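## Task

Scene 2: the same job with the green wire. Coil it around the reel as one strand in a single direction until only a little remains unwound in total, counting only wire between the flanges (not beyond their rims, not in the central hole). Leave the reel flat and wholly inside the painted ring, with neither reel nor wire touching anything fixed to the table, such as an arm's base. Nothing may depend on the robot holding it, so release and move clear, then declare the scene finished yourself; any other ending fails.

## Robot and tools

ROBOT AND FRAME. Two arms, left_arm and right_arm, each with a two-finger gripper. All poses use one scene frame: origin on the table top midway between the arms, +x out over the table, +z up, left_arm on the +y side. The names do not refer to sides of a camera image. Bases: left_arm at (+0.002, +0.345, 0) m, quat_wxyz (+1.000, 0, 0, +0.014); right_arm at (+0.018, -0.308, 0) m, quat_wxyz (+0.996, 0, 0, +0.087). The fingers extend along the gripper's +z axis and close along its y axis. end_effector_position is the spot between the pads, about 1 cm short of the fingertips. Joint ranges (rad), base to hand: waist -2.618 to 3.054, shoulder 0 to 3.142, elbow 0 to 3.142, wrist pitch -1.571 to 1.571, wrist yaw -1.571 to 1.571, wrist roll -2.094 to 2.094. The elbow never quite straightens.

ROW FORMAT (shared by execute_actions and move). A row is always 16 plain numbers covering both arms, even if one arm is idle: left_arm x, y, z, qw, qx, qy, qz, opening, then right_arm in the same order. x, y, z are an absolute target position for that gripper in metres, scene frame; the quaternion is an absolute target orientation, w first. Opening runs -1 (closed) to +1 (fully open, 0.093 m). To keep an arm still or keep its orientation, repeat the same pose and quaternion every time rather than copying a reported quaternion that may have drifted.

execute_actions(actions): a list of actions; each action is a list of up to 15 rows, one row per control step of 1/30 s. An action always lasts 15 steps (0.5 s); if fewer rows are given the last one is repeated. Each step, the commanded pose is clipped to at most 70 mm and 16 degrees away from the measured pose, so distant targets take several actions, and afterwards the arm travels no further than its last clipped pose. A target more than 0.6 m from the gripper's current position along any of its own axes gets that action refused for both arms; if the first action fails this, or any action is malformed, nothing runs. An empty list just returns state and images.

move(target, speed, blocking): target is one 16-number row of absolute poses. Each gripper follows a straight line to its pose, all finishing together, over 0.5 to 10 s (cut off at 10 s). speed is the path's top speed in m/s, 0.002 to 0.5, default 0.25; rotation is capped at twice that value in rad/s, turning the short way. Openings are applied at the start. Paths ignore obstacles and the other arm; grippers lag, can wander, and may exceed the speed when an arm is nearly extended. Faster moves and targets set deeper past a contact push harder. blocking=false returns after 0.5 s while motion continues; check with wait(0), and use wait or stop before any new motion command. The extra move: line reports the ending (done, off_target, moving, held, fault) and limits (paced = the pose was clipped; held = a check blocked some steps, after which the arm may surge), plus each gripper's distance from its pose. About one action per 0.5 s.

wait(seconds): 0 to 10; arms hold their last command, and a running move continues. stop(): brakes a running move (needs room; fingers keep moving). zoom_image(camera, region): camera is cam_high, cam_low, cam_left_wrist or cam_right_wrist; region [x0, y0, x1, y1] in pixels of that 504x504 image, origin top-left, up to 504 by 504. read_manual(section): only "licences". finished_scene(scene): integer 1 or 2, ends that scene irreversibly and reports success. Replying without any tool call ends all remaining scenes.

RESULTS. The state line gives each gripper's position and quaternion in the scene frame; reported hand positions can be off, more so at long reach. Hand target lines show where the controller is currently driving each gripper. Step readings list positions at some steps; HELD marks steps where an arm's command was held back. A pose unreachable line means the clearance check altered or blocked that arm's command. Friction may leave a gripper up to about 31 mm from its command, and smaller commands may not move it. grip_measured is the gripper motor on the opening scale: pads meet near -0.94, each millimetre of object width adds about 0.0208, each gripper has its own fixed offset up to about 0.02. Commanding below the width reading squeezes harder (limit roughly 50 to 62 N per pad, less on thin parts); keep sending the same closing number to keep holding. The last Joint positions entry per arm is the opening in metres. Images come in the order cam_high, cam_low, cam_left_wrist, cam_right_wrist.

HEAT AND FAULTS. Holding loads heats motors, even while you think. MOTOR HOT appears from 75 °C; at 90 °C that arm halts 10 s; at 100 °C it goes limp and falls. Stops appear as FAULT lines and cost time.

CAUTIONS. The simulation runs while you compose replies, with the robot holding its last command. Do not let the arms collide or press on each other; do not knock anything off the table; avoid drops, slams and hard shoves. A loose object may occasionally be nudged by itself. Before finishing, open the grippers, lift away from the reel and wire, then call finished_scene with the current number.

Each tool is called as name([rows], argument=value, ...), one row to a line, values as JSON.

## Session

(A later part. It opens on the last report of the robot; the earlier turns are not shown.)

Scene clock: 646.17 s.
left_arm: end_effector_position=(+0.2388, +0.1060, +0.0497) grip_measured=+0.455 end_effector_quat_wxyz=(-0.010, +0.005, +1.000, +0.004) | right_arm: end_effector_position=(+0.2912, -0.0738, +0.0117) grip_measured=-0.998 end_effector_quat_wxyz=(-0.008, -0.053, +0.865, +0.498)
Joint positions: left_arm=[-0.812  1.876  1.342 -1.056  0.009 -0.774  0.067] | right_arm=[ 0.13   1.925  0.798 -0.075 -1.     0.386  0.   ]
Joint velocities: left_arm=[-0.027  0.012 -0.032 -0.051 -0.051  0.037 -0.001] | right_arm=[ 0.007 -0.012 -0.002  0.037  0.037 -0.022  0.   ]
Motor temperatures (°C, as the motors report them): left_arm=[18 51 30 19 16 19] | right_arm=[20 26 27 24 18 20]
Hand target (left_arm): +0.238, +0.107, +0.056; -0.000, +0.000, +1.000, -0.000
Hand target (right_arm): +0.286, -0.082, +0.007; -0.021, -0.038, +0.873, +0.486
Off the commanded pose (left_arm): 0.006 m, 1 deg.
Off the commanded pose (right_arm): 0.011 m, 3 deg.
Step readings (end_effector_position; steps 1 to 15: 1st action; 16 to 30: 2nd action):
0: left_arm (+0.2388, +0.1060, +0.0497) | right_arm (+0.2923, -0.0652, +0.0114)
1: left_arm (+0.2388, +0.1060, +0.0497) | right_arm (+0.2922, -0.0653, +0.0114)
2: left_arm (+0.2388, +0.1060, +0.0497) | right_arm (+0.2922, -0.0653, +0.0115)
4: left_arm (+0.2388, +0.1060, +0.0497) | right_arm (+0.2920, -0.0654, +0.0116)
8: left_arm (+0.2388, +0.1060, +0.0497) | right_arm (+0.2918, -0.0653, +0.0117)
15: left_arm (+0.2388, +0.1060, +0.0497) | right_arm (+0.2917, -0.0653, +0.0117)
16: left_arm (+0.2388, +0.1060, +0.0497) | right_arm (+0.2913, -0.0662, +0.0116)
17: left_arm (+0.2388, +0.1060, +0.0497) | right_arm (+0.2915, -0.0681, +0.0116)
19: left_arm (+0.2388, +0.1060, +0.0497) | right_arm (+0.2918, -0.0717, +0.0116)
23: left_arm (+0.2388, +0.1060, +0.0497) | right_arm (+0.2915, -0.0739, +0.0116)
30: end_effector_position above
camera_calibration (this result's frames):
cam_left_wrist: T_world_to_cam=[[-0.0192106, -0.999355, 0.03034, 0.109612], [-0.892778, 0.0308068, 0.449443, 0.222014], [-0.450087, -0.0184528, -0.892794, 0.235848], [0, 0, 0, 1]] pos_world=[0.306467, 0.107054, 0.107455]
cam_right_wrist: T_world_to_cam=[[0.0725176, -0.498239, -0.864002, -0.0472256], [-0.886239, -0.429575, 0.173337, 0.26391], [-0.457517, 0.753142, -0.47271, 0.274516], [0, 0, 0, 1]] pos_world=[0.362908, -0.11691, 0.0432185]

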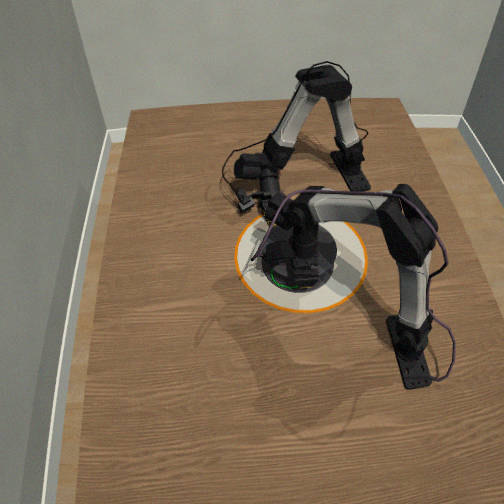

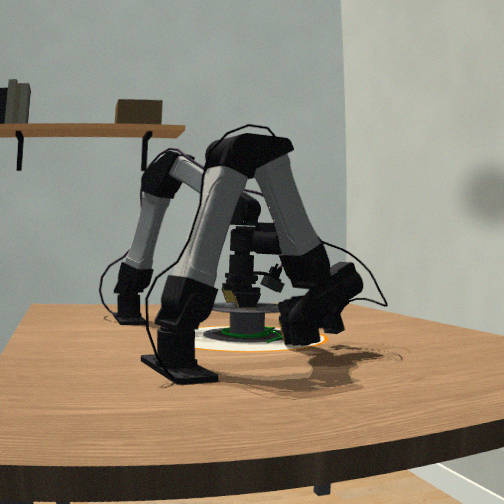

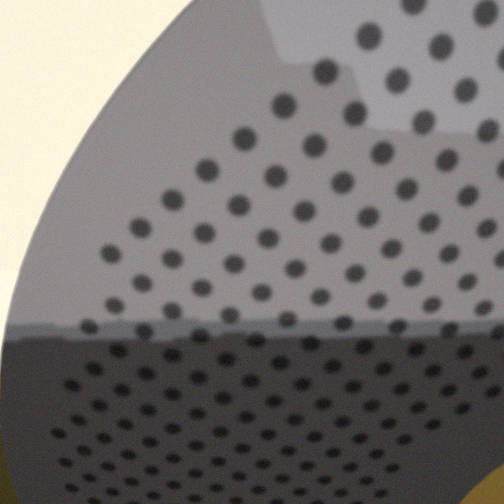

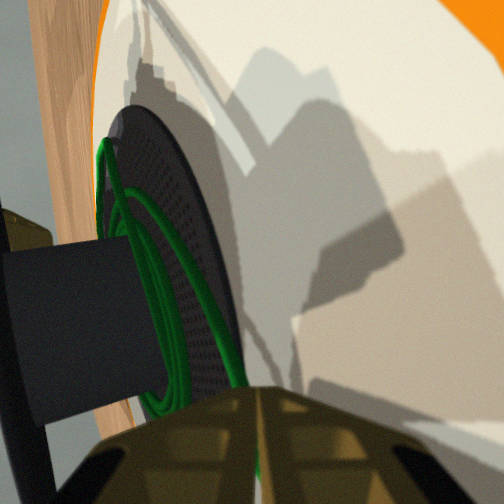

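execute_actions([
  [[0.2377,0.1070,0.056,0,0,1,0,0.4,0.288,-0.092,0.018,-0.0211,-0.0381,0.8738,0.4843,-1.0]],
  [[0.2377,0.1070,0.056,0,0,1,0,0.4,0.288,-0.104,0.032,-0.0211,-0.0381,0.8738,0.4843,-1.0]],
  [[0.2377,0.1070,0.056,0,0,1,0,0.4,0.286,-0.116,0.048,-0.0211,-0.0381,0.8738,0.4843,-1.0]],
  [[0.2377,0.1070,0.056,0,0,1,0,0.4,0.284,-0.125,0.062,-0.0211,-0.0381,0.8738,0.4843,-1.0]],
])

Scene clock: 648.93 s.
left_arm: end_effector_position=(+0.2388, +0.1060, +0.0497) grip_measured=+0.455 end_effector_quat_wxyz=(-0.010, +0.005, +1.000, +0.004) | right_arm: end_effector_position=(+0.2800, -0.1238, +0.0538) grip_measured=-0.998 end_effector_quat_wxyz=(-0.028, -0.035, +0.876, +0.480)
Joint positions: left_arm=[-0.812  1.876  1.342 -1.056  0.009 -0.774  0.067] | right_arm=[-0.02   1.772  0.875 -0.587 -1.001  0.122  0.   ]
Joint velocities: left_arm=[ 0.017 -0.002 -0.007 -0.022  0.037  0.037  0.   ] | right_arm=[-0.002 -0.012 -0.002 -0.007  0.022 -0.051  0.   ]
Motor temperatures (°C, as the motors report them): left_arm=[18 51 30 19 16 19] | right_arm=[20 27 27 24 18 20]
Hand target (left_arm): +0.238, +0.107, +0.056; -0.000, +0.000, +1.000, -0.000
Hand target (right_arm): +0.284, -0.125, +0.062; -0.021, -0.038, +0.874, +0.485
Off the commanded pose (left_arm): 0.006 m, 1 deg.
Off the commanded pose (right_arm): 0.009 m, 1 deg.
Step readings (end_effector_position; steps 1 to 15: 1st action; 16 to 30: 2nd action; 31 to 45: 3rd action; 46 to 60: 4th action):
0: left_arm (+0.2388, +0.1060, +0.0497) | right_arm (+0.2911, -0.0738, +0.0117)
1: left_arm (+0.2388, +0.1060, +0.0497) | right_arm (+0.2907, -0.0751, +0.0126)
2: left_arm (+0.2388, +0.1060, +0.0497) | right_arm (+0.2899, -0.0782, +0.0138)
4: left_arm (+0.2388, +0.1060, +0.0497) | right_arm (+0.2904, -0.0844, +0.0157)
8: left_arm (+0.2388, +0.1060, +0.0497) | right_arm (+0.2870, -0.0890, +0.0150)
15: left_arm (+0.2388, +0.1060, +0.0497) | right_arm (+0.2825, -0.0902, +0.0137)
16: left_arm (+0.2388, +0.1060, +0.0497) | right_arm (+0.2819, -0.0915, +0.0147)
17: left_arm (+0.2388, +0.1060, +0.0497) | right_arm (+0.2814, -0.0941, +0.0167)
19: left_arm (+0.2388, +0.1060, +0.0497) | right_arm (+0.2838, -0.0992, +0.0219)
23: left_arm (+0.2388, +0.1060, +0.0497) | right_arm (+0.2870, -0.1016, +0.0265)
30: left_arm (+0.2388, +0.1060, +0.0497) | right_arm (+0.2829, -0.1025, +0.0257)
31: left_arm (+0.2388, +0.1060, +0.0497) | right_arm (+0.2821, -0.1038, +0.0270)
32: left_arm (+0.2388, +0.1060, +0.0497) | right_arm (+0.2813, -0.1064, +0.0295)
34: left_arm (+0.2388, +0.1060, +0.0497) | right_arm (+0.2833, -0.1113, +0.0359)
38: left_arm (+0.2388, +0.1060, +0.0497) | right_arm (+0.2865, -0.1138, +0.0416)
45: left_arm (+0.2388, +0.1060, +0.0497) | right_arm (+0.2819, -0.1146, +0.0410)
46: left_arm (+0.2388, +0.1060, +0.0497) | right_arm (+0.2812, -0.1156, +0.0421)
47: left_arm (+0.2388, +0.1060, +0.0497) | right_arm (+0.2805, -0.1176, +0.0442)
49: left_arm (+0.2388, +0.1060, +0.0497) | right_arm (+0.2819, -0.1213, +0.0495)
53: left_arm (+0.2388, +0.1060, +0.0497) | right_arm (+0.2837, -0.1232, +0.0541)
60: end_effector_position above
camera_calibration (this result's frames):
cam_left_wrist: T_world_to_cam=[[-0.0192106, -0.999355, 0.03034, 0.109612], [-0.892778, 0.0308068, 0.449443, 0.222014], [-0.450087, -0.0184528, -0.892794, 0.235848], [0, 0, 0, 1]] pos_world=[0.306467, 0.107054, 0.107455]
cam_right_wrist: T_world_to_cam=[[0.0236021, -0.536277, -0.843712, -0.0270263], [-0.880595, -0.410687, 0.236406, 0.222559], [-0.473281, 0.737389, -0.481936, 0.329915], [0, 0, 0, 1]] pos_world=[0.352764, -0.166367, 0.0835812]

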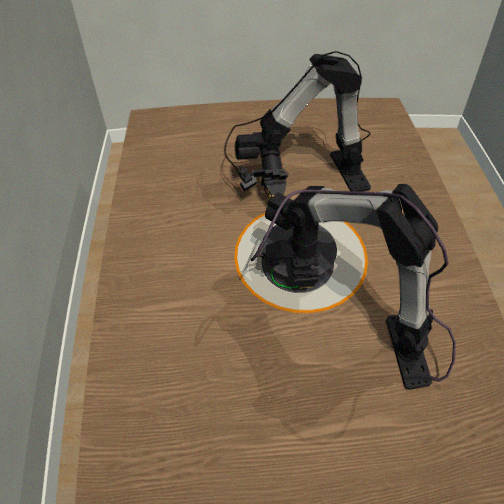

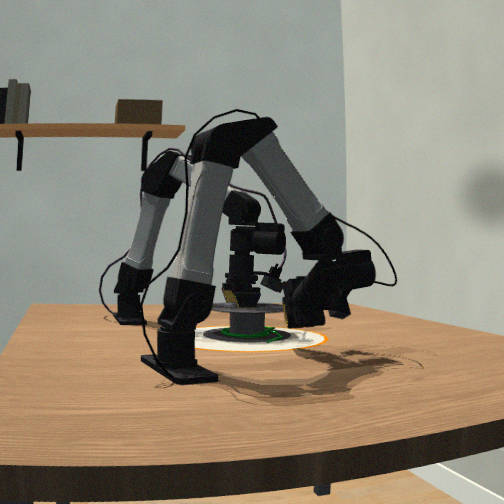

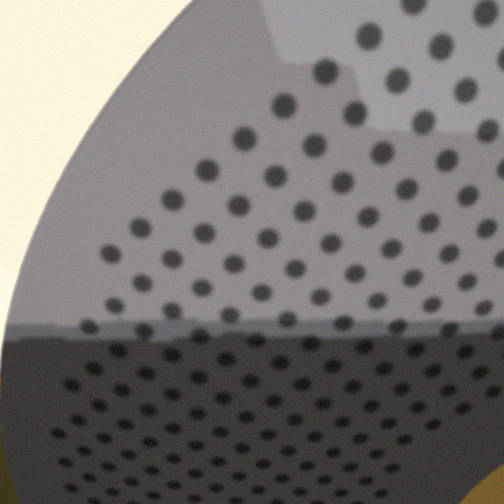

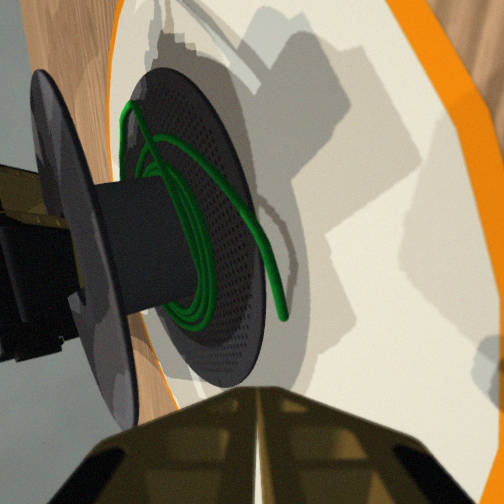

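execute_actions([
  [[0.2377,0.1070,0.056,0,0,1,0,0.4,0.297,-0.108,0.054,-0.0211,-0.0381,0.8738,0.4843,-1.0]],
  [[0.2377,0.1070,0.056,0,0,1,0,0.4,0.308,-0.09,0.044,-0.0211,-0.0381,0.8738,0.4843,-1.0]],
  [[0.2377,0.1070,0.056,0,0,1,0,0.4,0.312,-0.074,0.034,-0.0211,-0.0381,0.8738,0.4843,-1.0]],
  [[0.2377,0.1070,0.056,0,0,1,0,0.4,0.312,-0.060,0.026,-0.0211,-0.0381,0.8738,0.4843,-1.0]],
  [[0.2377,0.1070,0.056,0,0,1,0,0.4,0.310,-0.050,0.018,-0.0211,-0.0381,0.8738,0.4843,-1.0]],
])

Scene clock: 662.43 s.
left_arm: end_effector_position=(+0.2388, +0.1060, +0.0497) grip_measured=+0.455 end_effector_quat_wxyz=(-0.010, +0.005, +1.000, +0.004) | right_arm: end_effector_position=(+0.3118, -0.0507, +0.0269) grip_measured=-0.998 end_effector_quat_wxyz=(-0.017, -0.043, +0.870, +0.490)
Joint positions: left_arm=[-0.812  1.876  1.342 -1.056  0.009 -0.774  0.067] | right_arm=[ 0.183  1.945  0.925 -0.132 -0.967  0.481  0.   ]
Joint velocities: left_arm=[-0.017 -0.007  0.022  0.007  0.007 -0.037 -0.001] | right_arm=[-0.002 -0.007  0.007  0.022 -0.022  0.007  0.   ]
Motor temperatures (°C, as the motors report them): left_arm=[18 51 30 19 16 19] | right_arm=[20 28 27 23 18 20]
Hand target (left_arm): +0.238, +0.107, +0.056; -0.000, +0.000, +1.000, -0.000
Hand target (right_arm): +0.310, -0.050, +0.018; -0.021, -0.039, +0.874, +0.484
Off the commanded pose (left_arm): 0.006 m, 1 deg.
Off the commanded pose (right_arm): 0.009 m, 1 deg.
Step readings (end_effector_position; steps 1 to 15: 1st action; 16 to 30: 2nd action; 31 to 45: 3rd action; 46 to 60: 4th action; 61 to 75: 5th action):
0: left_arm (+0.2388, +0.1060, +0.0497) | right_arm (+0.2789, -0.1240, +0.0537)
1: left_arm (+0.2388, +0.1060, +0.0497) | right_arm (+0.2798, -0.1229, +0.0539)
2: left_arm (+0.2388, +0.1060, +0.0497) | right_arm (+0.2819, -0.1203, +0.0539)
4: left_arm (+0.2388, +0.1060, +0.0497) | right_arm (+0.2858, -0.1150, +0.0542)
8: left_arm (+0.2388, +0.1060, +0.0497) | right_arm (+0.2892, -0.1123, +0.0546)
15: left_arm (+0.2388, +0.1060, +0.0497) | right_arm (+0.2913, -0.1119, +0.0549)
16: left_arm (+0.2388, +0.1060, +0.0497) | right_arm (+0.2923, -0.1101, +0.0540)
17: left_arm (+0.2388, +0.1060, +0.0497) | right_arm (+0.2943, -0.1063, +0.0521)
19: left_arm (+0.2388, +0.1060, +0.0497) | right_arm (+0.2959, -0.0983, +0.0475)
23: left_arm (+0.2388, +0.1060, +0.0497) | right_arm (+0.2971, -0.0939, +0.0441)
30: left_arm (+0.2388, +0.1060, +0.0497) | right_arm (+0.3006, -0.0931, +0.0448)
31: left_arm (+0.2388, +0.1060, +0.0497) | right_arm (+0.3013, -0.0915, +0.0440)
32: left_arm (+0.2388, +0.1060, +0.0497) | right_arm (+0.3021, -0.0885, +0.0422)
34: left_arm (+0.2388, +0.1060, +0.0497) | right_arm (+0.3006, -0.0820, +0.0380)
38: left_arm (+0.2388, +0.1060, +0.0497) | right_arm (+0.3014, -0.0779, +0.0351)
45: left_arm (+0.2388, +0.1060, +0.0497) | right_arm (+0.3049, -0.0771, +0.0358)
46: left_arm (+0.2388, +0.1060, +0.0497) | right_arm (+0.3056, -0.0757, +0.0353)
47: left_arm (+0.2388, +0.1060, +0.0497) | right_arm (+0.3062, -0.0730, +0.0342)
49: left_arm (+0.2388, +0.1060, +0.0497) | right_arm (+0.3048, -0.0669, +0.0318)
53: left_arm (+0.2388, +0.1060, +0.0497) | right_arm (+0.3052, -0.0628, +0.0301)
60: left_arm (+0.2388, +0.1060, +0.0497) | right_arm (+0.3083, -0.0621, +0.0307)
61: left_arm (+0.2388, +0.1060, +0.0497) | right_arm (+0.3089, -0.0611, +0.0303)
62: left_arm (+0.2388, +0.1060, +0.0497) | right_arm (+0.3096, -0.0589, +0.0295)
64: left_arm (+0.2388, +0.1060, +0.0497) | right_arm (+0.3089, -0.0545, +0.0275)
68: left_arm (+0.2388, +0.1060, +0.0497) | right_arm (+0.3094, -0.0514, +0.0261)
75: end_effector_position above
camera_calibration (this result's frames):
cam_left_wrist: T_world_to_cam=[[-0.0192106, -0.999355, 0.03034, 0.109612], [-0.892778, 0.0308068, 0.449443, 0.222014], [-0.450087, -0.0184528, -0.892794, 0.235848], [0, 0, 0, 1]] pos_world=[0.306467, 0.107054, 0.107455]
cam_right_wrist: T_world_to_cam=[[0.0476586, -0.515274, -0.855699, -0.0174234], [-0.88543, -0.418304, 0.202575, 0.28902], [-0.462324, 0.748007, -0.476175, 0.275026], [0, 0, 0, 1]] pos_world=[0.383888, -0.0938014, 0.0575033]

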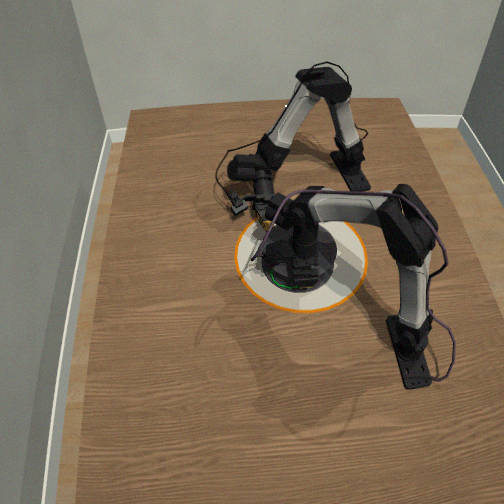

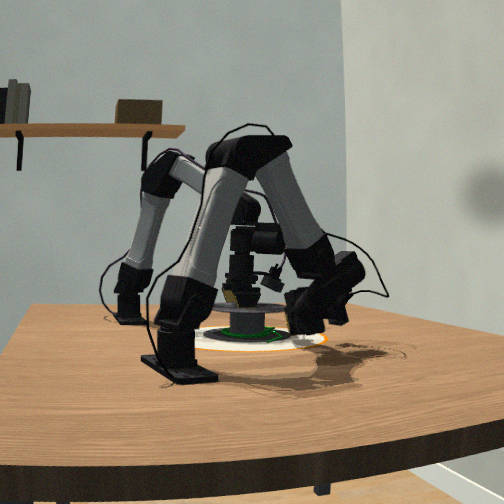

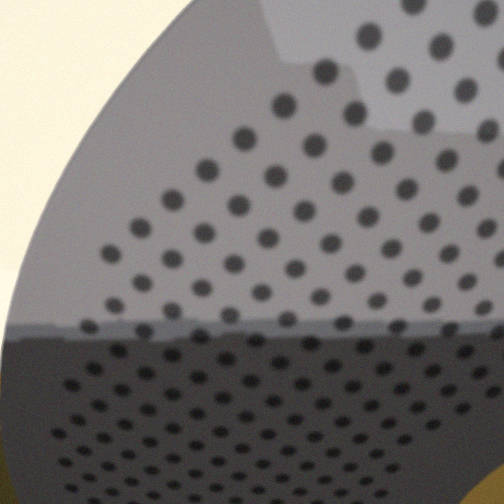

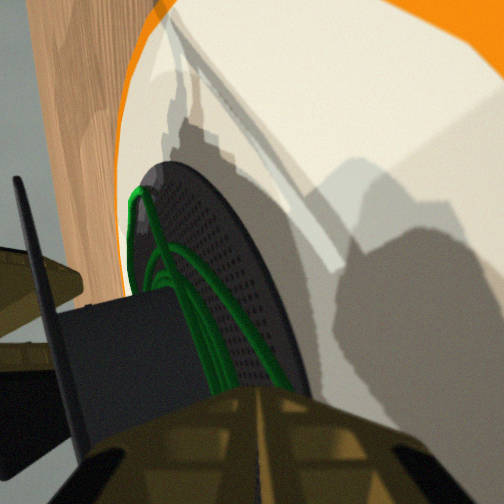

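execute_actions([
  [[0.2377,0.1070,0.056,0,0,1,0,0.4,0.320,-0.046,0.020,-0.0211,-0.0381,0.8738,0.4843,-1.0]],
  [[0.2377,0.1070,0.056,0,0,1,0,0.4,0.322,-0.038,0.016,-0.0211,-0.0381,0.8738,0.4843,-1.0]],
  [[0.2377,0.1070,0.056,0,0,1,0,0.4,0.322,-0.031,0.012,-0.0211,-0.0381,0.8738,0.4843,-1.0]],
])

Scene clock: 665.77 s.
left_arm: end_effector_position=(+0.2388, +0.1060, +0.0497) grip_measured=+0.455 end_effector_quat_wxyz=(-0.010, +0.005, +1.000, +0.004) | right_arm: end_effector_position=(+0.3153, -0.0358, +0.0138) grip_measured=-0.998 end_effector_quat_wxyz=(-0.028, -0.035, +0.873, +0.486)
Joint positions: left_arm=[-0.812  1.876  1.342 -1.056  0.009 -0.774  0.067] | right_arm=[ 0.221  2.009  0.955 -0.075 -0.951  0.544  0.   ]
Joint velocities: left_arm=[ 0.002  0.017 -0.007  0.022  0.007 -0.051 -0.001] | right_arm=[-0.002 -0.012 -0.002  0.066 -0.037  0.007  0.   ]
Motor temperatures (°C, as the motors report them): left_arm=[18 51 30 19 16 19] | right_arm=[20 28 27 24 18 20]
Hand target (left_arm): +0.238, +0.107, +0.056; -0.000, +0.000, +1.000, -0.000
Hand target (right_arm): +0.322, -0.031, +0.012; -0.021, -0.038, +0.874, +0.484
Off the commanded pose (left_arm): 0.006 m, 1 deg.
Off the commanded pose (right_arm): 0.008 m, 1 deg.
Step readings (end_effector_position; steps 1 to 15: 1st action; 16 to 30: 2nd action; 31 to 45: 3rd action):
0: left_arm (+0.2388, +0.1060, +0.0497) | right_arm (+0.3123, -0.0505, +0.0271)
1: left_arm (+0.2388, +0.1060, +0.0497) | right_arm (+0.3129, -0.0503, +0.0268)
2: left_arm (+0.2388, +0.1060, +0.0497) | right_arm (+0.3143, -0.0498, +0.0261)
4: left_arm (+0.2388, +0.1060, +0.0497) | right_arm (+0.3163, -0.0491, +0.0247)
8: left_arm (+0.2388, +0.1060, +0.0497) | right_arm (+0.3166, -0.0490, +0.0235)
15: left_arm (+0.2388, +0.1060, +0.0497) | right_arm (+0.3166, -0.0490, +0.0235)
16: left_arm (+0.2388, +0.1060, +0.0497) | right_arm (+0.3167, -0.0485, +0.0231)
17: left_arm (+0.2388, +0.1060, +0.0497) | right_arm (+0.3170, -0.0471, +0.0222)
19: left_arm (+0.2388, +0.1060, +0.0497) | right_arm (+0.3162, -0.0441, +0.0199)
23: left_arm (+0.2388, +0.1060, +0.0497) | right_arm (+0.3149, -0.0425, +0.0180)
30: left_arm (+0.2388, +0.1060, +0.0497) | right_arm (+0.3155, -0.0424, +0.0181)
31: left_arm (+0.2388, +0.1060, +0.0497) | right_arm (+0.3158, -0.0418, +0.0178)
32: left_arm (+0.2388, +0.1060, +0.0497) | right_arm (+0.3159, -0.0405, +0.0170)
34: left_arm (+0.2388, +0.1060, +0.0497) | right_arm (+0.3147, -0.0379, +0.0151)
38: left_arm (+0.2388, +0.1060, +0.0497) | right_arm (+0.3140, -0.0361, +0.0135)
45: end_effector_position above
camera_calibration (this result's frames):
cam_left_wrist: T_world_to_cam=[[-0.0192106, -0.999355, 0.03034, 0.109612], [-0.892778, 0.0308068, 0.449443, 0.222014], [-0.450087, -0.0184528, -0.892794, 0.235848], [0, 0, 0, 1]] pos_world=[0.306467, 0.107054, 0.107455]
cam_right_wrist: T_world_to_cam=[[0.0232982, -0.524225, -0.851261, -0.0137545], [-0.880306, -0.414333, 0.231062, 0.299118], [-0.473834, 0.743987, -0.471132, 0.262695], [0, 0, 0, 1]] pos_world=[0.38811, -0.0787181, 0.0429407]

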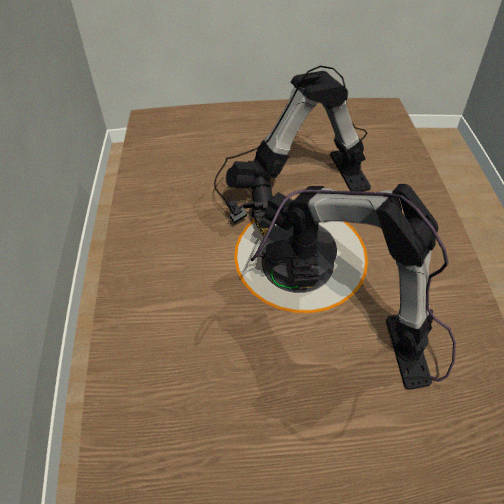

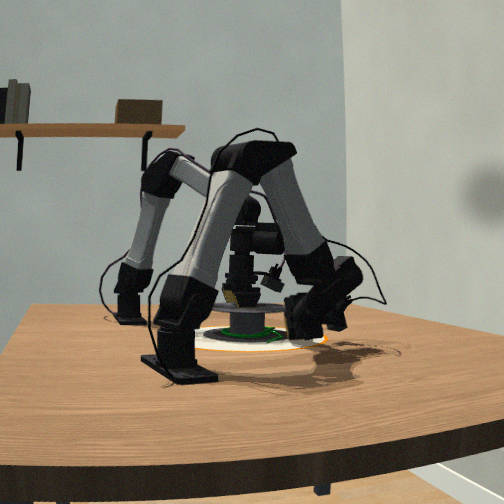

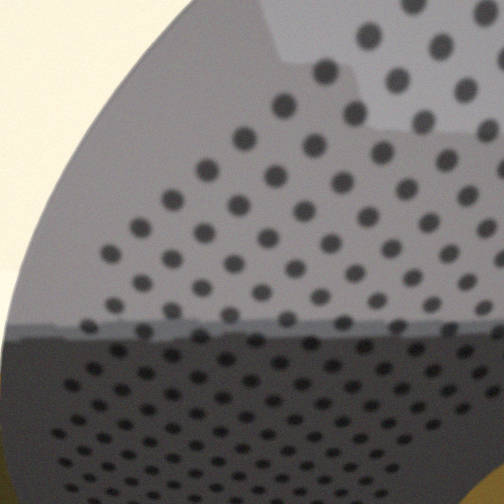

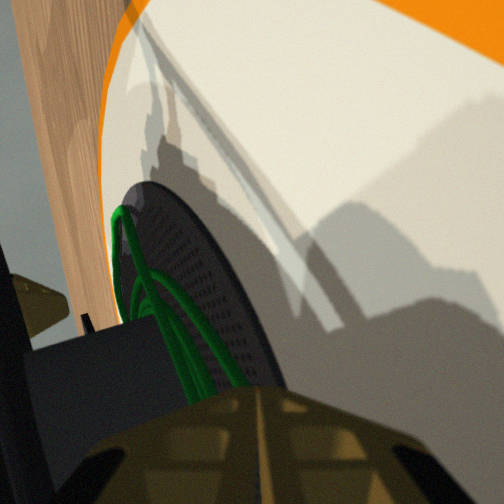

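execute_actions([
  [[0.2377,0.1070,0.056,0,0,1,0,0.4,0.324,-0.036,0.026,-0.0211,-0.0381,0.8738,0.4843,-1.0]],
  [[0.2377,0.1070,0.056,0,0,1,0,0.4,0.326,-0.026,0.026,-0.0211,-0.0381,0.8738,0.4843,-1.0]],
])

Scene clock: 667.63 s.
left_arm: end_effector_position=(+0.2388, +0.1060, +0.0497) grip_measured=+0.455 end_effector_quat_wxyz=(-0.010, +0.005, +1.000, +0.004) | right_arm: end_effector_position=(+0.3202, -0.0311, +0.0205) grip_measured=-0.998 end_effector_quat_wxyz=(-0.033, -0.032, +0.873, +0.485)
Joint positions: left_arm=[-0.812  1.876  1.342 -1.056  0.009 -0.774  0.067] | right_arm=[ 0.228  2.009  0.996 -0.116 -0.947  0.558  0.   ]
Joint velocities: left_arm=[-0.017 -0.027 -0.012 -0.051  0.007 -0.007  0.   ] | right_arm=[-0.007 -0.002  0.012  0.007  0.007 -0.081  0.   ]
Motor temperatures (°C, as the motors report them): left_arm=[18 51 30 19 16 19] | right_arm=[20 28 27 24 18 20]
Hand target (left_arm): +0.238, +0.107, +0.056; -0.000, +0.000, +1.000, -0.000
Hand target (right_arm): +0.326, -0.026, +0.026; -0.021, -0.038, +0.874, +0.484
Off the commanded pose (left_arm): 0.006 m, 1 deg.
Off the commanded pose (right_arm): 0.009 m, 2 deg.
Step readings (end_effector_position; steps 1 to 15: 1st action; 16 to 30: 2nd action):
0: left_arm (+0.2388, +0.1060, +0.0497) | right_arm (+0.3156, -0.0357, +0.0139)
1: left_arm (+0.2388, +0.1060, +0.0497) | right_arm (+0.3155, -0.0357, +0.0142)
2: left_arm (+0.2388, +0.1060, +0.0497) | right_arm (+0.3159, -0.0356, +0.0148)
4: left_arm (+0.2388, +0.1060, +0.0497) | right_arm (+0.3173, -0.0350, +0.0164)
8: left_arm (+0.2388, +0.1060, +0.0497) | right_arm (+0.3179, -0.0347, +0.0172)
15: left_arm (+0.2388, +0.1060, +0.0497) | right_arm (+0.3165, -0.0353, +0.0165)
16: left_arm (+0.2388, +0.1060, +0.0497) | right_arm (+0.3169, -0.0349, +0.0169)
17: left_arm (+0.2388, +0.1060, +0.0497) | right_arm (+0.3177, -0.0342, +0.0175)
19: left_arm (+0.2388, +0.1060, +0.0497) | right_arm (+0.3193, -0.0323, +0.0195)
23: left_arm (+0.2388, +0.1060, +0.0497) | right_arm (+0.3201, -0.0310, +0.0206)
30: end_effector_position above
camera_calibration (this result's frames):
cam_left_wrist: T_world_to_cam=[[-0.0192106, -0.999355, 0.03034, 0.109612], [-0.892778, 0.0308068, 0.449443, 0.222014], [-0.450087, -0.0184528, -0.892794, 0.235848], [0, 0, 0, 1]] pos_world=[0.306467, 0.107054, 0.107455]
cam_right_wrist: T_world_to_cam=[[0.0127059, -0.527972, -0.849167, -0.00248777], [-0.878277, -0.411845, 0.242924, 0.303042], [-0.477983, 0.742717, -0.468939, 0.265908], [0, 0, 0, 1]] pos_world=[0.393286, -0.0740015, 0.0489656]

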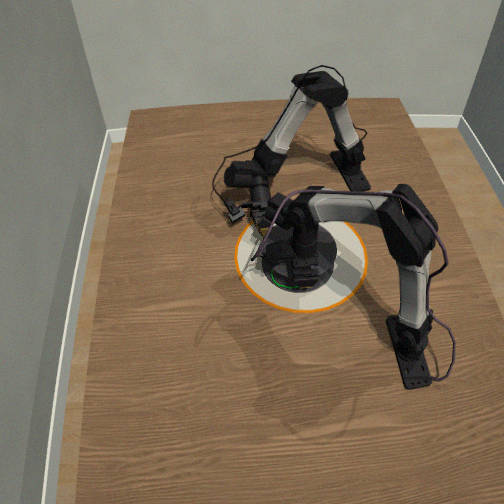

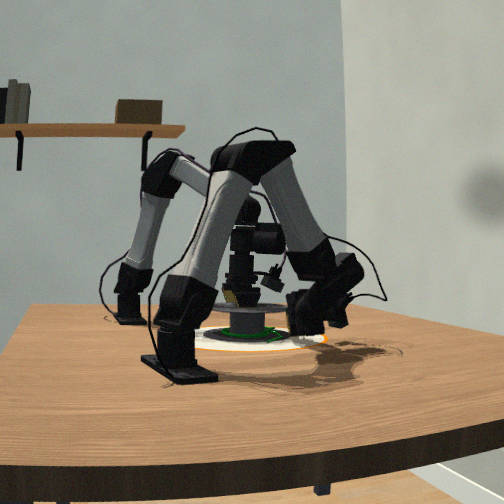

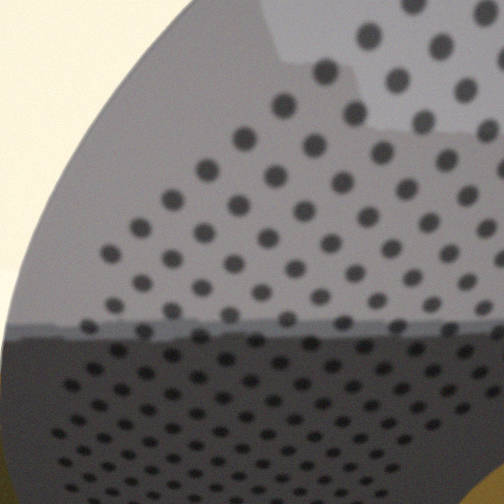

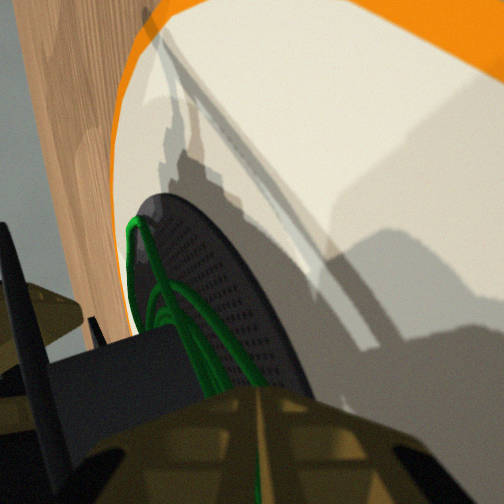

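execute_actions([
  [[0.2377,0.1070,0.056,0,0,1,0,0.4,0.328,-0.023,0.020,-0.0211,-0.0381,0.8738,0.4843,-1.0]],
  [[0.2377,0.1070,0.056,0,0,1,0,0.4,0.328,-0.023,0.010,-0.0211,-0.0381,0.8738,0.4843,-1.0]],
  [[0.2377,0.1070,0.056,0,0,1,0,0.4,0.328,-0.023,0.004,-0.0211,-0.0381,0.8738,0.4843,-1.0]],
])

Scene clock: 669.67 s.
left_arm: end_effector_position=(+0.2388, +0.1060, +0.0497) grip_measured=+0.455 end_effector_quat_wxyz=(-0.010, +0.005, +1.000, +0.004) | right_arm: end_effector_position=(+0.3255, -0.0269, +0.0104) grip_measured=-0.998 end_effector_quat_wxyz=(-0.024, -0.036, +0.872, +0.488)
Joint positions: left_arm=[-0.812  1.876  1.342 -1.056  0.009 -0.774  0.067] | right_arm=[ 0.234  2.05   0.996 -0.045 -0.944  0.57   0.   ]
Joint velocities: left_arm=[-0.027 -0.002 -0.017 -0.037 -0.007  0.007 -0.001] | right_arm=[-0.002  0.017  0.027 -0.037 -0.007  0.022  0.   ]
Motor temperatures (°C, as the motors report them): left_arm=[18 51 30 19 16 19] | right_arm=[20 29 27 24 18 20]
Hand target (left_arm): +0.238, +0.107, +0.056; -0.000, +0.000, +1.000, -0.000
Hand target (right_arm): +0.328, -0.023, +0.004; -0.021, -0.038, +0.874, +0.484
Off the commanded pose (left_arm): 0.006 m, 1 deg.
Off the commanded pose (right_arm): 0.008 m, 1 deg.
Step readings (end_effector_position; steps 1 to 15: 1st action; 16 to 30: 2nd action; 31 to 45: 3rd action):
0: left_arm (+0.2388, +0.1060, +0.0497) | right_arm (+0.3203, -0.0311, +0.0205)
1: left_arm (+0.2388, +0.1060, +0.0497) | right_arm (+0.3205, -0.0309, +0.0206)
2: left_arm (+0.2388, +0.1060, +0.0497) | right_arm (+0.3206, -0.0304, +0.0207)
4: left_arm (+0.2388, +0.1060, +0.0497) | right_arm (+0.3208, -0.0294, +0.0210)
8: left_arm (+0.2388, +0.1060, +0.0497) | right_arm (+0.3211, -0.0287, +0.0214)
15: left_arm (+0.2388, +0.1060, +0.0497) | right_arm (+0.3215, -0.0285, +0.0215)
16: left_arm (+0.2388, +0.1060, +0.0497) | right_arm (+0.3220, -0.0283, +0.0208)
17: left_arm (+0.2388, +0.1060, +0.0497) | right_arm (+0.3229, -0.0279, +0.0197)
19: left_arm (+0.2388, +0.1060, +0.0497) | right_arm (+0.3232, -0.0279, +0.0158)
23: left_arm (+0.2388, +0.1060, +0.0497) | right_arm (+0.3231, -0.0280, +0.0123)
30: left_arm (+0.2388, +0.1060, +0.0497) | right_arm (+0.3242, -0.0276, +0.0129)
31: left_arm (+0.2388, +0.1060, +0.0497) | right_arm (+0.3245, -0.0274, +0.0127)
32: left_arm (+0.2388, +0.1060, +0.0497) | right_arm (+0.3251, -0.0272, +0.0121)
34: left_arm (+0.2388, +0.1060, +0.0497) | right_arm (+0.3253, -0.0271, +0.0103)
38: left_arm (+0.2388, +0.1060, +0.0497) | right_arm (+0.3255, -0.0269, +0.0104)
45: end_effector_position above
camera_calibration (this result's frames):
cam_left_wrist: T_world_to_cam=[[-0.0192106, -0.999355, 0.03034, 0.109612], [-0.892778, 0.0308068, 0.449443, 0.222014], [-0.450087, -0.0184528, -0.892794, 0.235848], [0, 0, 0, 1]] pos_world=[0.306467, 0.107054, 0.107455]
cam_right_wrist: T_world_to_cam=[[0.028197, -0.520733, -0.853254, -0.0137667], [-0.883629, -0.41206, 0.222276, 0.313839], [-0.467338, 0.747692, -0.471754, 0.25725], [0, 0, 0, 1]] pos_world=[0.397929, -0.0701922, 0.0398534]

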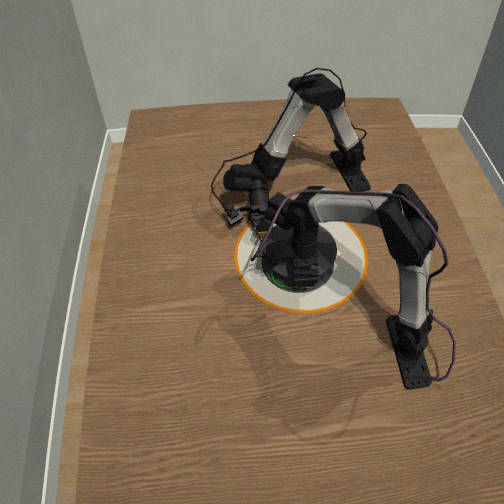

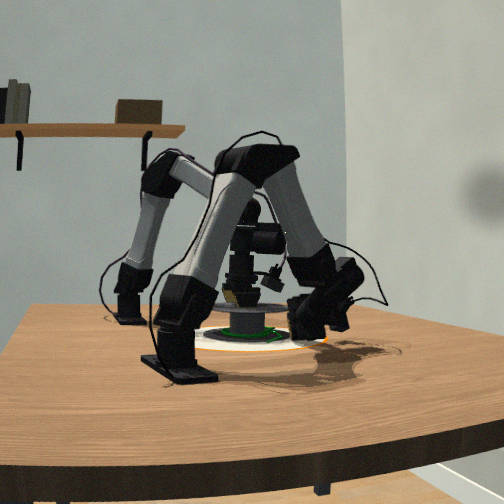

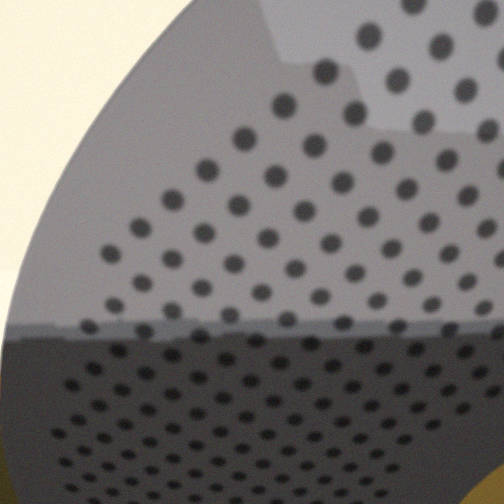

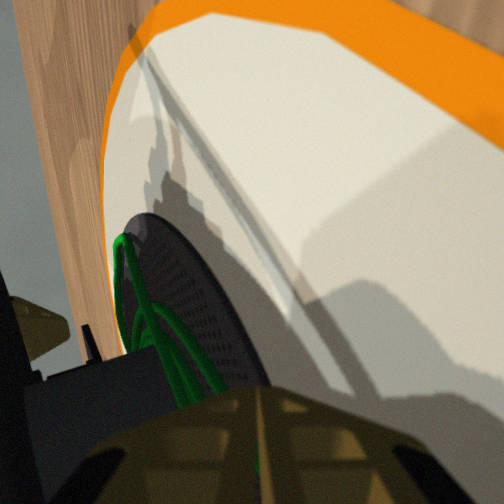

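execute_actions([
  [[0.2377,0.1070,0.056,0,0,1,0,0.4,0.328,-0.023,0.026,-0.0211,-0.0381,0.8738,0.4843,-1.0]],
  [[0.2377,0.1070,0.056,0,0,1,0,0.4,0.328,-0.013,0.027,-0.0211,-0.0381,0.8738,0.4843,-1.0]],
  [[0.2377,0.1070,0.056,0,0,1,0,0.4,0.328,-0.013,0.016,-0.0211,-0.0381,0.8738,0.4843,-1.0]],
  [[0.2377,0.1070,0.056,0,0,1,0,0.4,0.328,-0.013,0.006,-0.0211,-0.0381,0.8738,0.4843,-1.0]],
])

Scene clock: 674.90 s.
left_arm: end_effector_position=(+0.2388, +0.1060, +0.0497) grip_measured=+0.455 end_effector_quat_wxyz=(-0.010, +0.001, +1.000, +0.004) | right_arm: end_effector_position=(+0.3254, -0.0160, +0.0111) grip_measured=-0.998 end_effector_quat_wxyz=(-0.023, -0.038, +0.872, +0.487)
Joint positions: left_arm=[-0.812  1.876  1.342 -1.056  0.009 -0.783  0.067] | right_arm=[ 0.263  2.057  1.007 -0.018 -0.929  0.605  0.   ]
Joint velocities: left_arm=[-0.002 -0.007  0.017 -0.007 -0.022 -0.051  0.   ] | right_arm=[ 0.002  0.007 -0.017 -0.022  0.037  0.007  0.   ]
Motor temperatures (°C, as the motors report them): left_arm=[18 51 30 19 16 19] | right_arm=[20 29 27 24 18 20]
Hand target (left_arm): +0.238, +0.107, +0.056; -0.000, +0.000, +1.000, +0.000
Hand target (right_arm): +0.328, -0.013, +0.006; -0.021, -0.038, +0.874, +0.484
Off the commanded pose (left_arm): 0.006 m, 1 deg.
Off the commanded pose (right_arm): 0.006 m, 0 deg.
Step readings (end_effector_position; steps 1 to 15: 1st action; 16 to 30: 2nd action; 31 to 45: 3rd action; 46 to 60: 4th action):
0: left_arm (+0.2388, +0.1060, +0.0497) | right_arm (+0.3255, -0.0269, +0.0104)
1: left_arm (+0.2388, +0.1060, +0.0497) | right_arm (+0.3252, -0.0271, +0.0109)
2: left_arm (+0.2388, +0.1060, +0.0497) | right_arm (+0.3243, -0.0275, +0.0119)
4: left_arm (+0.2388, +0.1060, +0.0497) | right_arm (+0.3239, -0.0277, +0.0150)
8: left_arm (+0.2388, +0.1060, +0.0497) | right_arm (+0.3259, -0.0268, +0.0188)
15: left_arm (+0.2388, +0.1060, +0.0497) | right_arm (+0.3253, -0.0270, +0.0186)
16: left_arm (+0.2388, +0.1060, +0.0497) | right_arm (+0.3248, -0.0264, +0.0183)
17: left_arm (+0.2388, +0.1060, +0.0497) | right_arm (+0.3238, -0.0252, +0.0180)
19: left_arm (+0.2388, +0.1060, +0.0497) | right_arm (+0.3203, -0.0213, +0.0177)
23: left_arm (+0.2388, +0.1060, +0.0497) | right_arm (+0.3184, -0.0192, +0.0173)
30: left_arm (+0.2388, +0.1060, +0.0497) | right_arm (+0.3185, -0.0193, +0.0171)
31: left_arm (+0.2388, +0.1060, +0.0497) | right_arm (+0.3189, -0.0191, +0.0173)
32: left_arm (+0.2388, +0.1060, +0.0497) | right_arm (+0.3196, -0.0188, +0.0176)
34: left_arm (+0.2388, +0.1060, +0.0497) | right_arm (+0.3207, -0.0184, +0.0181)
38: left_arm (+0.2388, +0.1060, +0.0497) | right_arm (+0.3218, -0.0181, +0.0184)
45: left_arm (+0.2388, +0.1060, +0.0497) | right_arm (+0.3223, -0.0180, +0.0185)
46: left_arm (+0.2388, +0.1060, +0.0497) | right_arm (+0.3227, -0.0178, +0.0177)
47: left_arm (+0.2388, +0.1060, +0.0497) | right_arm (+0.3237, -0.0173, +0.0162)
49: left_arm (+0.2388, +0.1060, +0.0497) | right_arm (+0.3241, -0.0172, +0.0121)
53: left_arm (+0.2388, +0.1060, +0.0497) | right_arm (+0.3243, -0.0165, +0.0105)
60: end_effector_position above
camera_calibration (this result's frames):
cam_left_wrist: T_world_to_cam=[[-0.0108269, -0.999486, 0.0301668, 0.107633], [-0.893033, 0.0232374, 0.449391, 0.22288], [-0.449861, -0.0220745, -0.892826, 0.236179], [0, 0, 0, 1]] pos_world=[0.306452, 0.107612, 0.10746]
cam_right_wrist: T_world_to_cam=[[0.0339769, -0.522623, -0.851887, -0.00937529], [-0.883318, -0.414456, 0.219033, 0.317944], [-0.467541, 0.745045, -0.475724, 0.249501], [0, 0, 0, 1]] pos_world=[0.397816, -0.0590157, 0.0410667]

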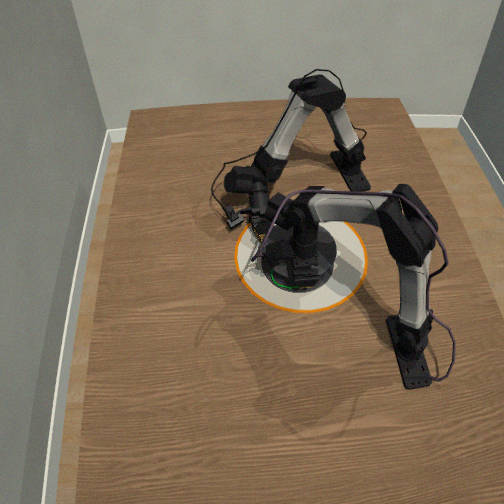

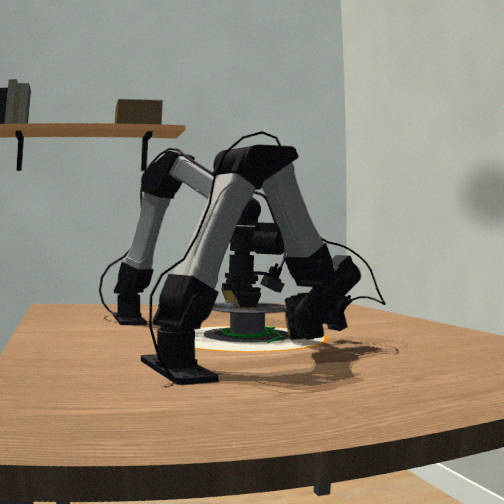

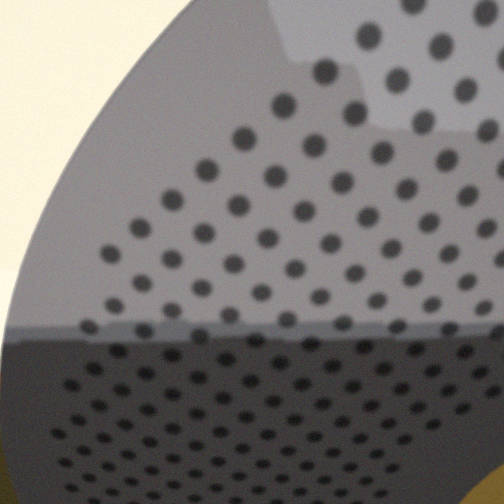

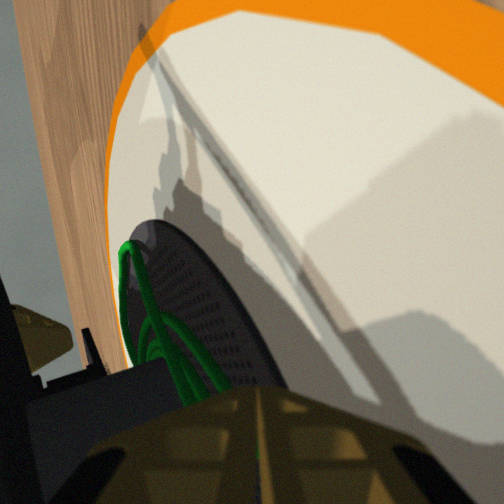

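zoom_image(camera="cam_high", region=[215,180,335,300])

Region (215, 180, 335, 300) of cam_high's 504x504 image, scaled by 4.200, with more detail than that image has.

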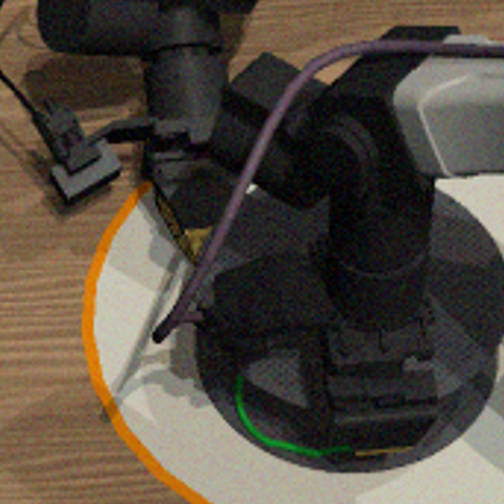

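execute_actions([
  [[0.2377,0.1070,0.056,0,0,1,0,0.4,0.328,-0.013,-0.002,-0.0211,-0.0381,0.8738,0.4843,-1.0]],
  [[0.2321,0.1068,0.056,0,-0.0436,0.9990,0,0.4,0.328,-0.013,-0.002,-0.0211,-0.0381,0.8738,0.4843,-1.0]],
  [[0.2255,0.1058,0.056,0,-0.0958,0.9954,0,0.4,0.328,-0.013,-0.002,-0.0211,-0.0381,0.8738,0.4843,-1.0]],
])

Scene clock: 680.47 s.
left_arm: end_effector_position=(+0.2263, +0.1046, +0.0499) grip_measured=+0.455 end_effector_quat_wxyz=(-0.010, -0.088, +0.996, +0.005) | right_arm: end_effector_position=(+0.3269, -0.0147, +0.0103) grip_measured=-0.998 end_effector_quat_wxyz=(-0.021, -0.040, +0.870, +0.491)
Joint positions: left_arm=[-0.842  1.849  1.306 -1.048  0.01  -0.99   0.067] | right_arm=[ 0.262  2.066  1.007  0.003 -0.935  0.61   0.   ]
Joint velocities: left_arm=[ 0.012  0.002  0.017 -0.022 -0.037 -0.051  0.   ] | right_arm=[ 0.012 -0.002  0.007 -0.11   0.066  0.066  0.   ]
Motor temperatures (°C, as the motors report them): left_arm=[18 51 29 19 16 19] | right_arm=[20 29 27 24 18 20]
Hand target (left_arm): +0.225, +0.106, +0.056; -0.001, -0.096, +0.995, +0.000
Hand target (right_arm): +0.327, -0.013, -0.002; -0.021, -0.038, +0.874, +0.484
Off the commanded pose (left_arm): 0.006 m, 2 deg.
Off the commanded pose (right_arm): 0.012 m, 1 deg.
Step readings (end_effector_position; steps 1 to 15: 1st action; 16 to 30: 2nd action; 31 to 45: 3rd action):
0: left_arm (+0.2388, +0.1060, +0.0497) | right_arm (+0.3257, -0.0159, +0.0113)
1: left_arm (+0.2388, +0.1060, +0.0497) | right_arm (+0.3259, -0.0157, +0.0106)
2: left_arm (+0.2388, +0.1060, +0.0497) | right_arm (+0.3264, -0.0154, +0.0097)
4: left_arm (+0.2388, +0.1060, +0.0497) | right_arm (+0.3267, -0.0151, +0.0101)
8: left_arm (+0.2388, +0.1060, +0.0497) | right_arm (+0.3268, -0.0148, +0.0103)
15: left_arm (+0.2388, +0.1060, +0.0497) | right_arm (+0.3269, -0.0147, +0.0103)
16: left_arm (+0.2382, +0.1060, +0.0496) | right_arm (+0.3269, -0.0147, +0.0103)
17: left_arm (+0.2372, +0.1061, +0.0495) | right_arm (+0.3269, -0.0147, +0.0103)
19: left_arm (+0.2350, +0.1060, +0.0498) | right_arm (+0.3269, -0.0147, +0.0103)
23: left_arm (+0.2333, +0.1056, +0.0498) | right_arm (+0.3269, -0.0147, +0.0103)
30: left_arm (+0.2333, +0.1056, +0.0498) | right_arm (+0.3269, -0.0147, +0.0103)
31: left_arm (+0.2325, +0.1055, +0.0497) | right_arm (+0.3269, -0.0147, +0.0103)
32: left_arm (+0.2312, +0.1055, +0.0496) | right_arm (+0.3269, -0.0147, +0.0103)
34: left_arm (+0.2285, +0.1052, +0.0498) | right_arm (+0.3269, -0.0147, +0.0103)
38: left_arm (+0.2263, +0.1046, +0.0499) | right_arm (+0.3269, -0.0147, +0.0103)
45: end_effector_position above
camera_calibration (this result's frames):
cam_left_wrist: T_world_to_cam=[[0.16643, -0.9857, 0.0263957, 0.0646964], [-0.883085, -0.137087, 0.44874, 0.226241], [-0.438704, -0.0979932, -0.893273, 0.236109], [0, 0, 0, 1]] pos_world=[0.292604, 0.117923, 0.107679]
cam_right_wrist: T_world_to_cam=[[0.0382665, -0.514114, -0.856868, -0.0106814], [-0.88418, -0.416943, 0.210676, 0.320324], [-0.465576, 0.749564, -0.470524, 0.248262], [0, 0, 0, 1]] pos_world=[0.399218, -0.0580233, 0.0401764]

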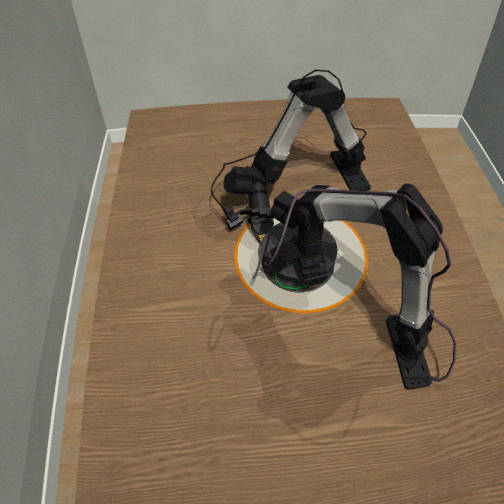

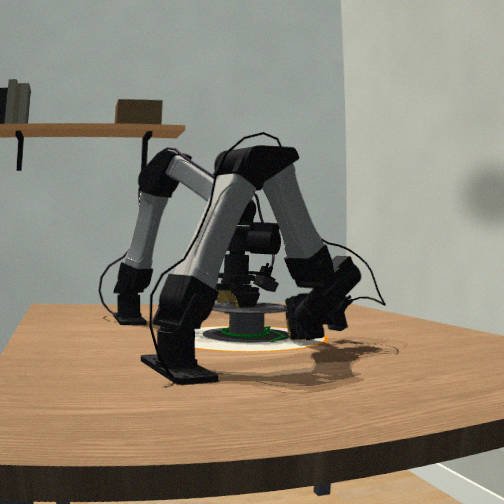

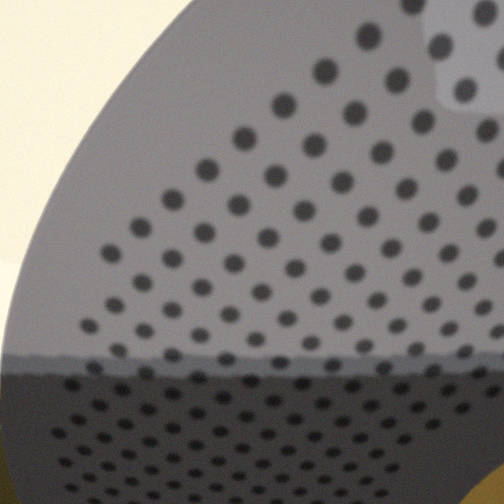

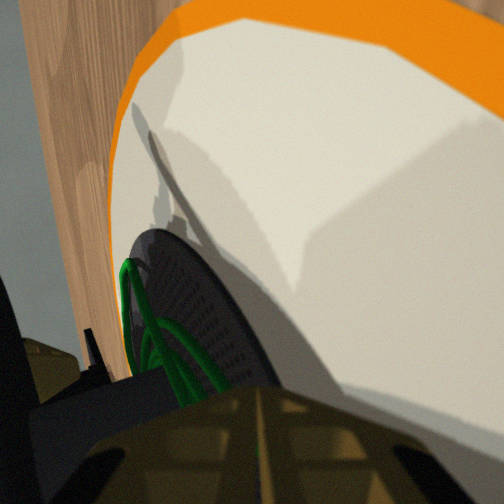

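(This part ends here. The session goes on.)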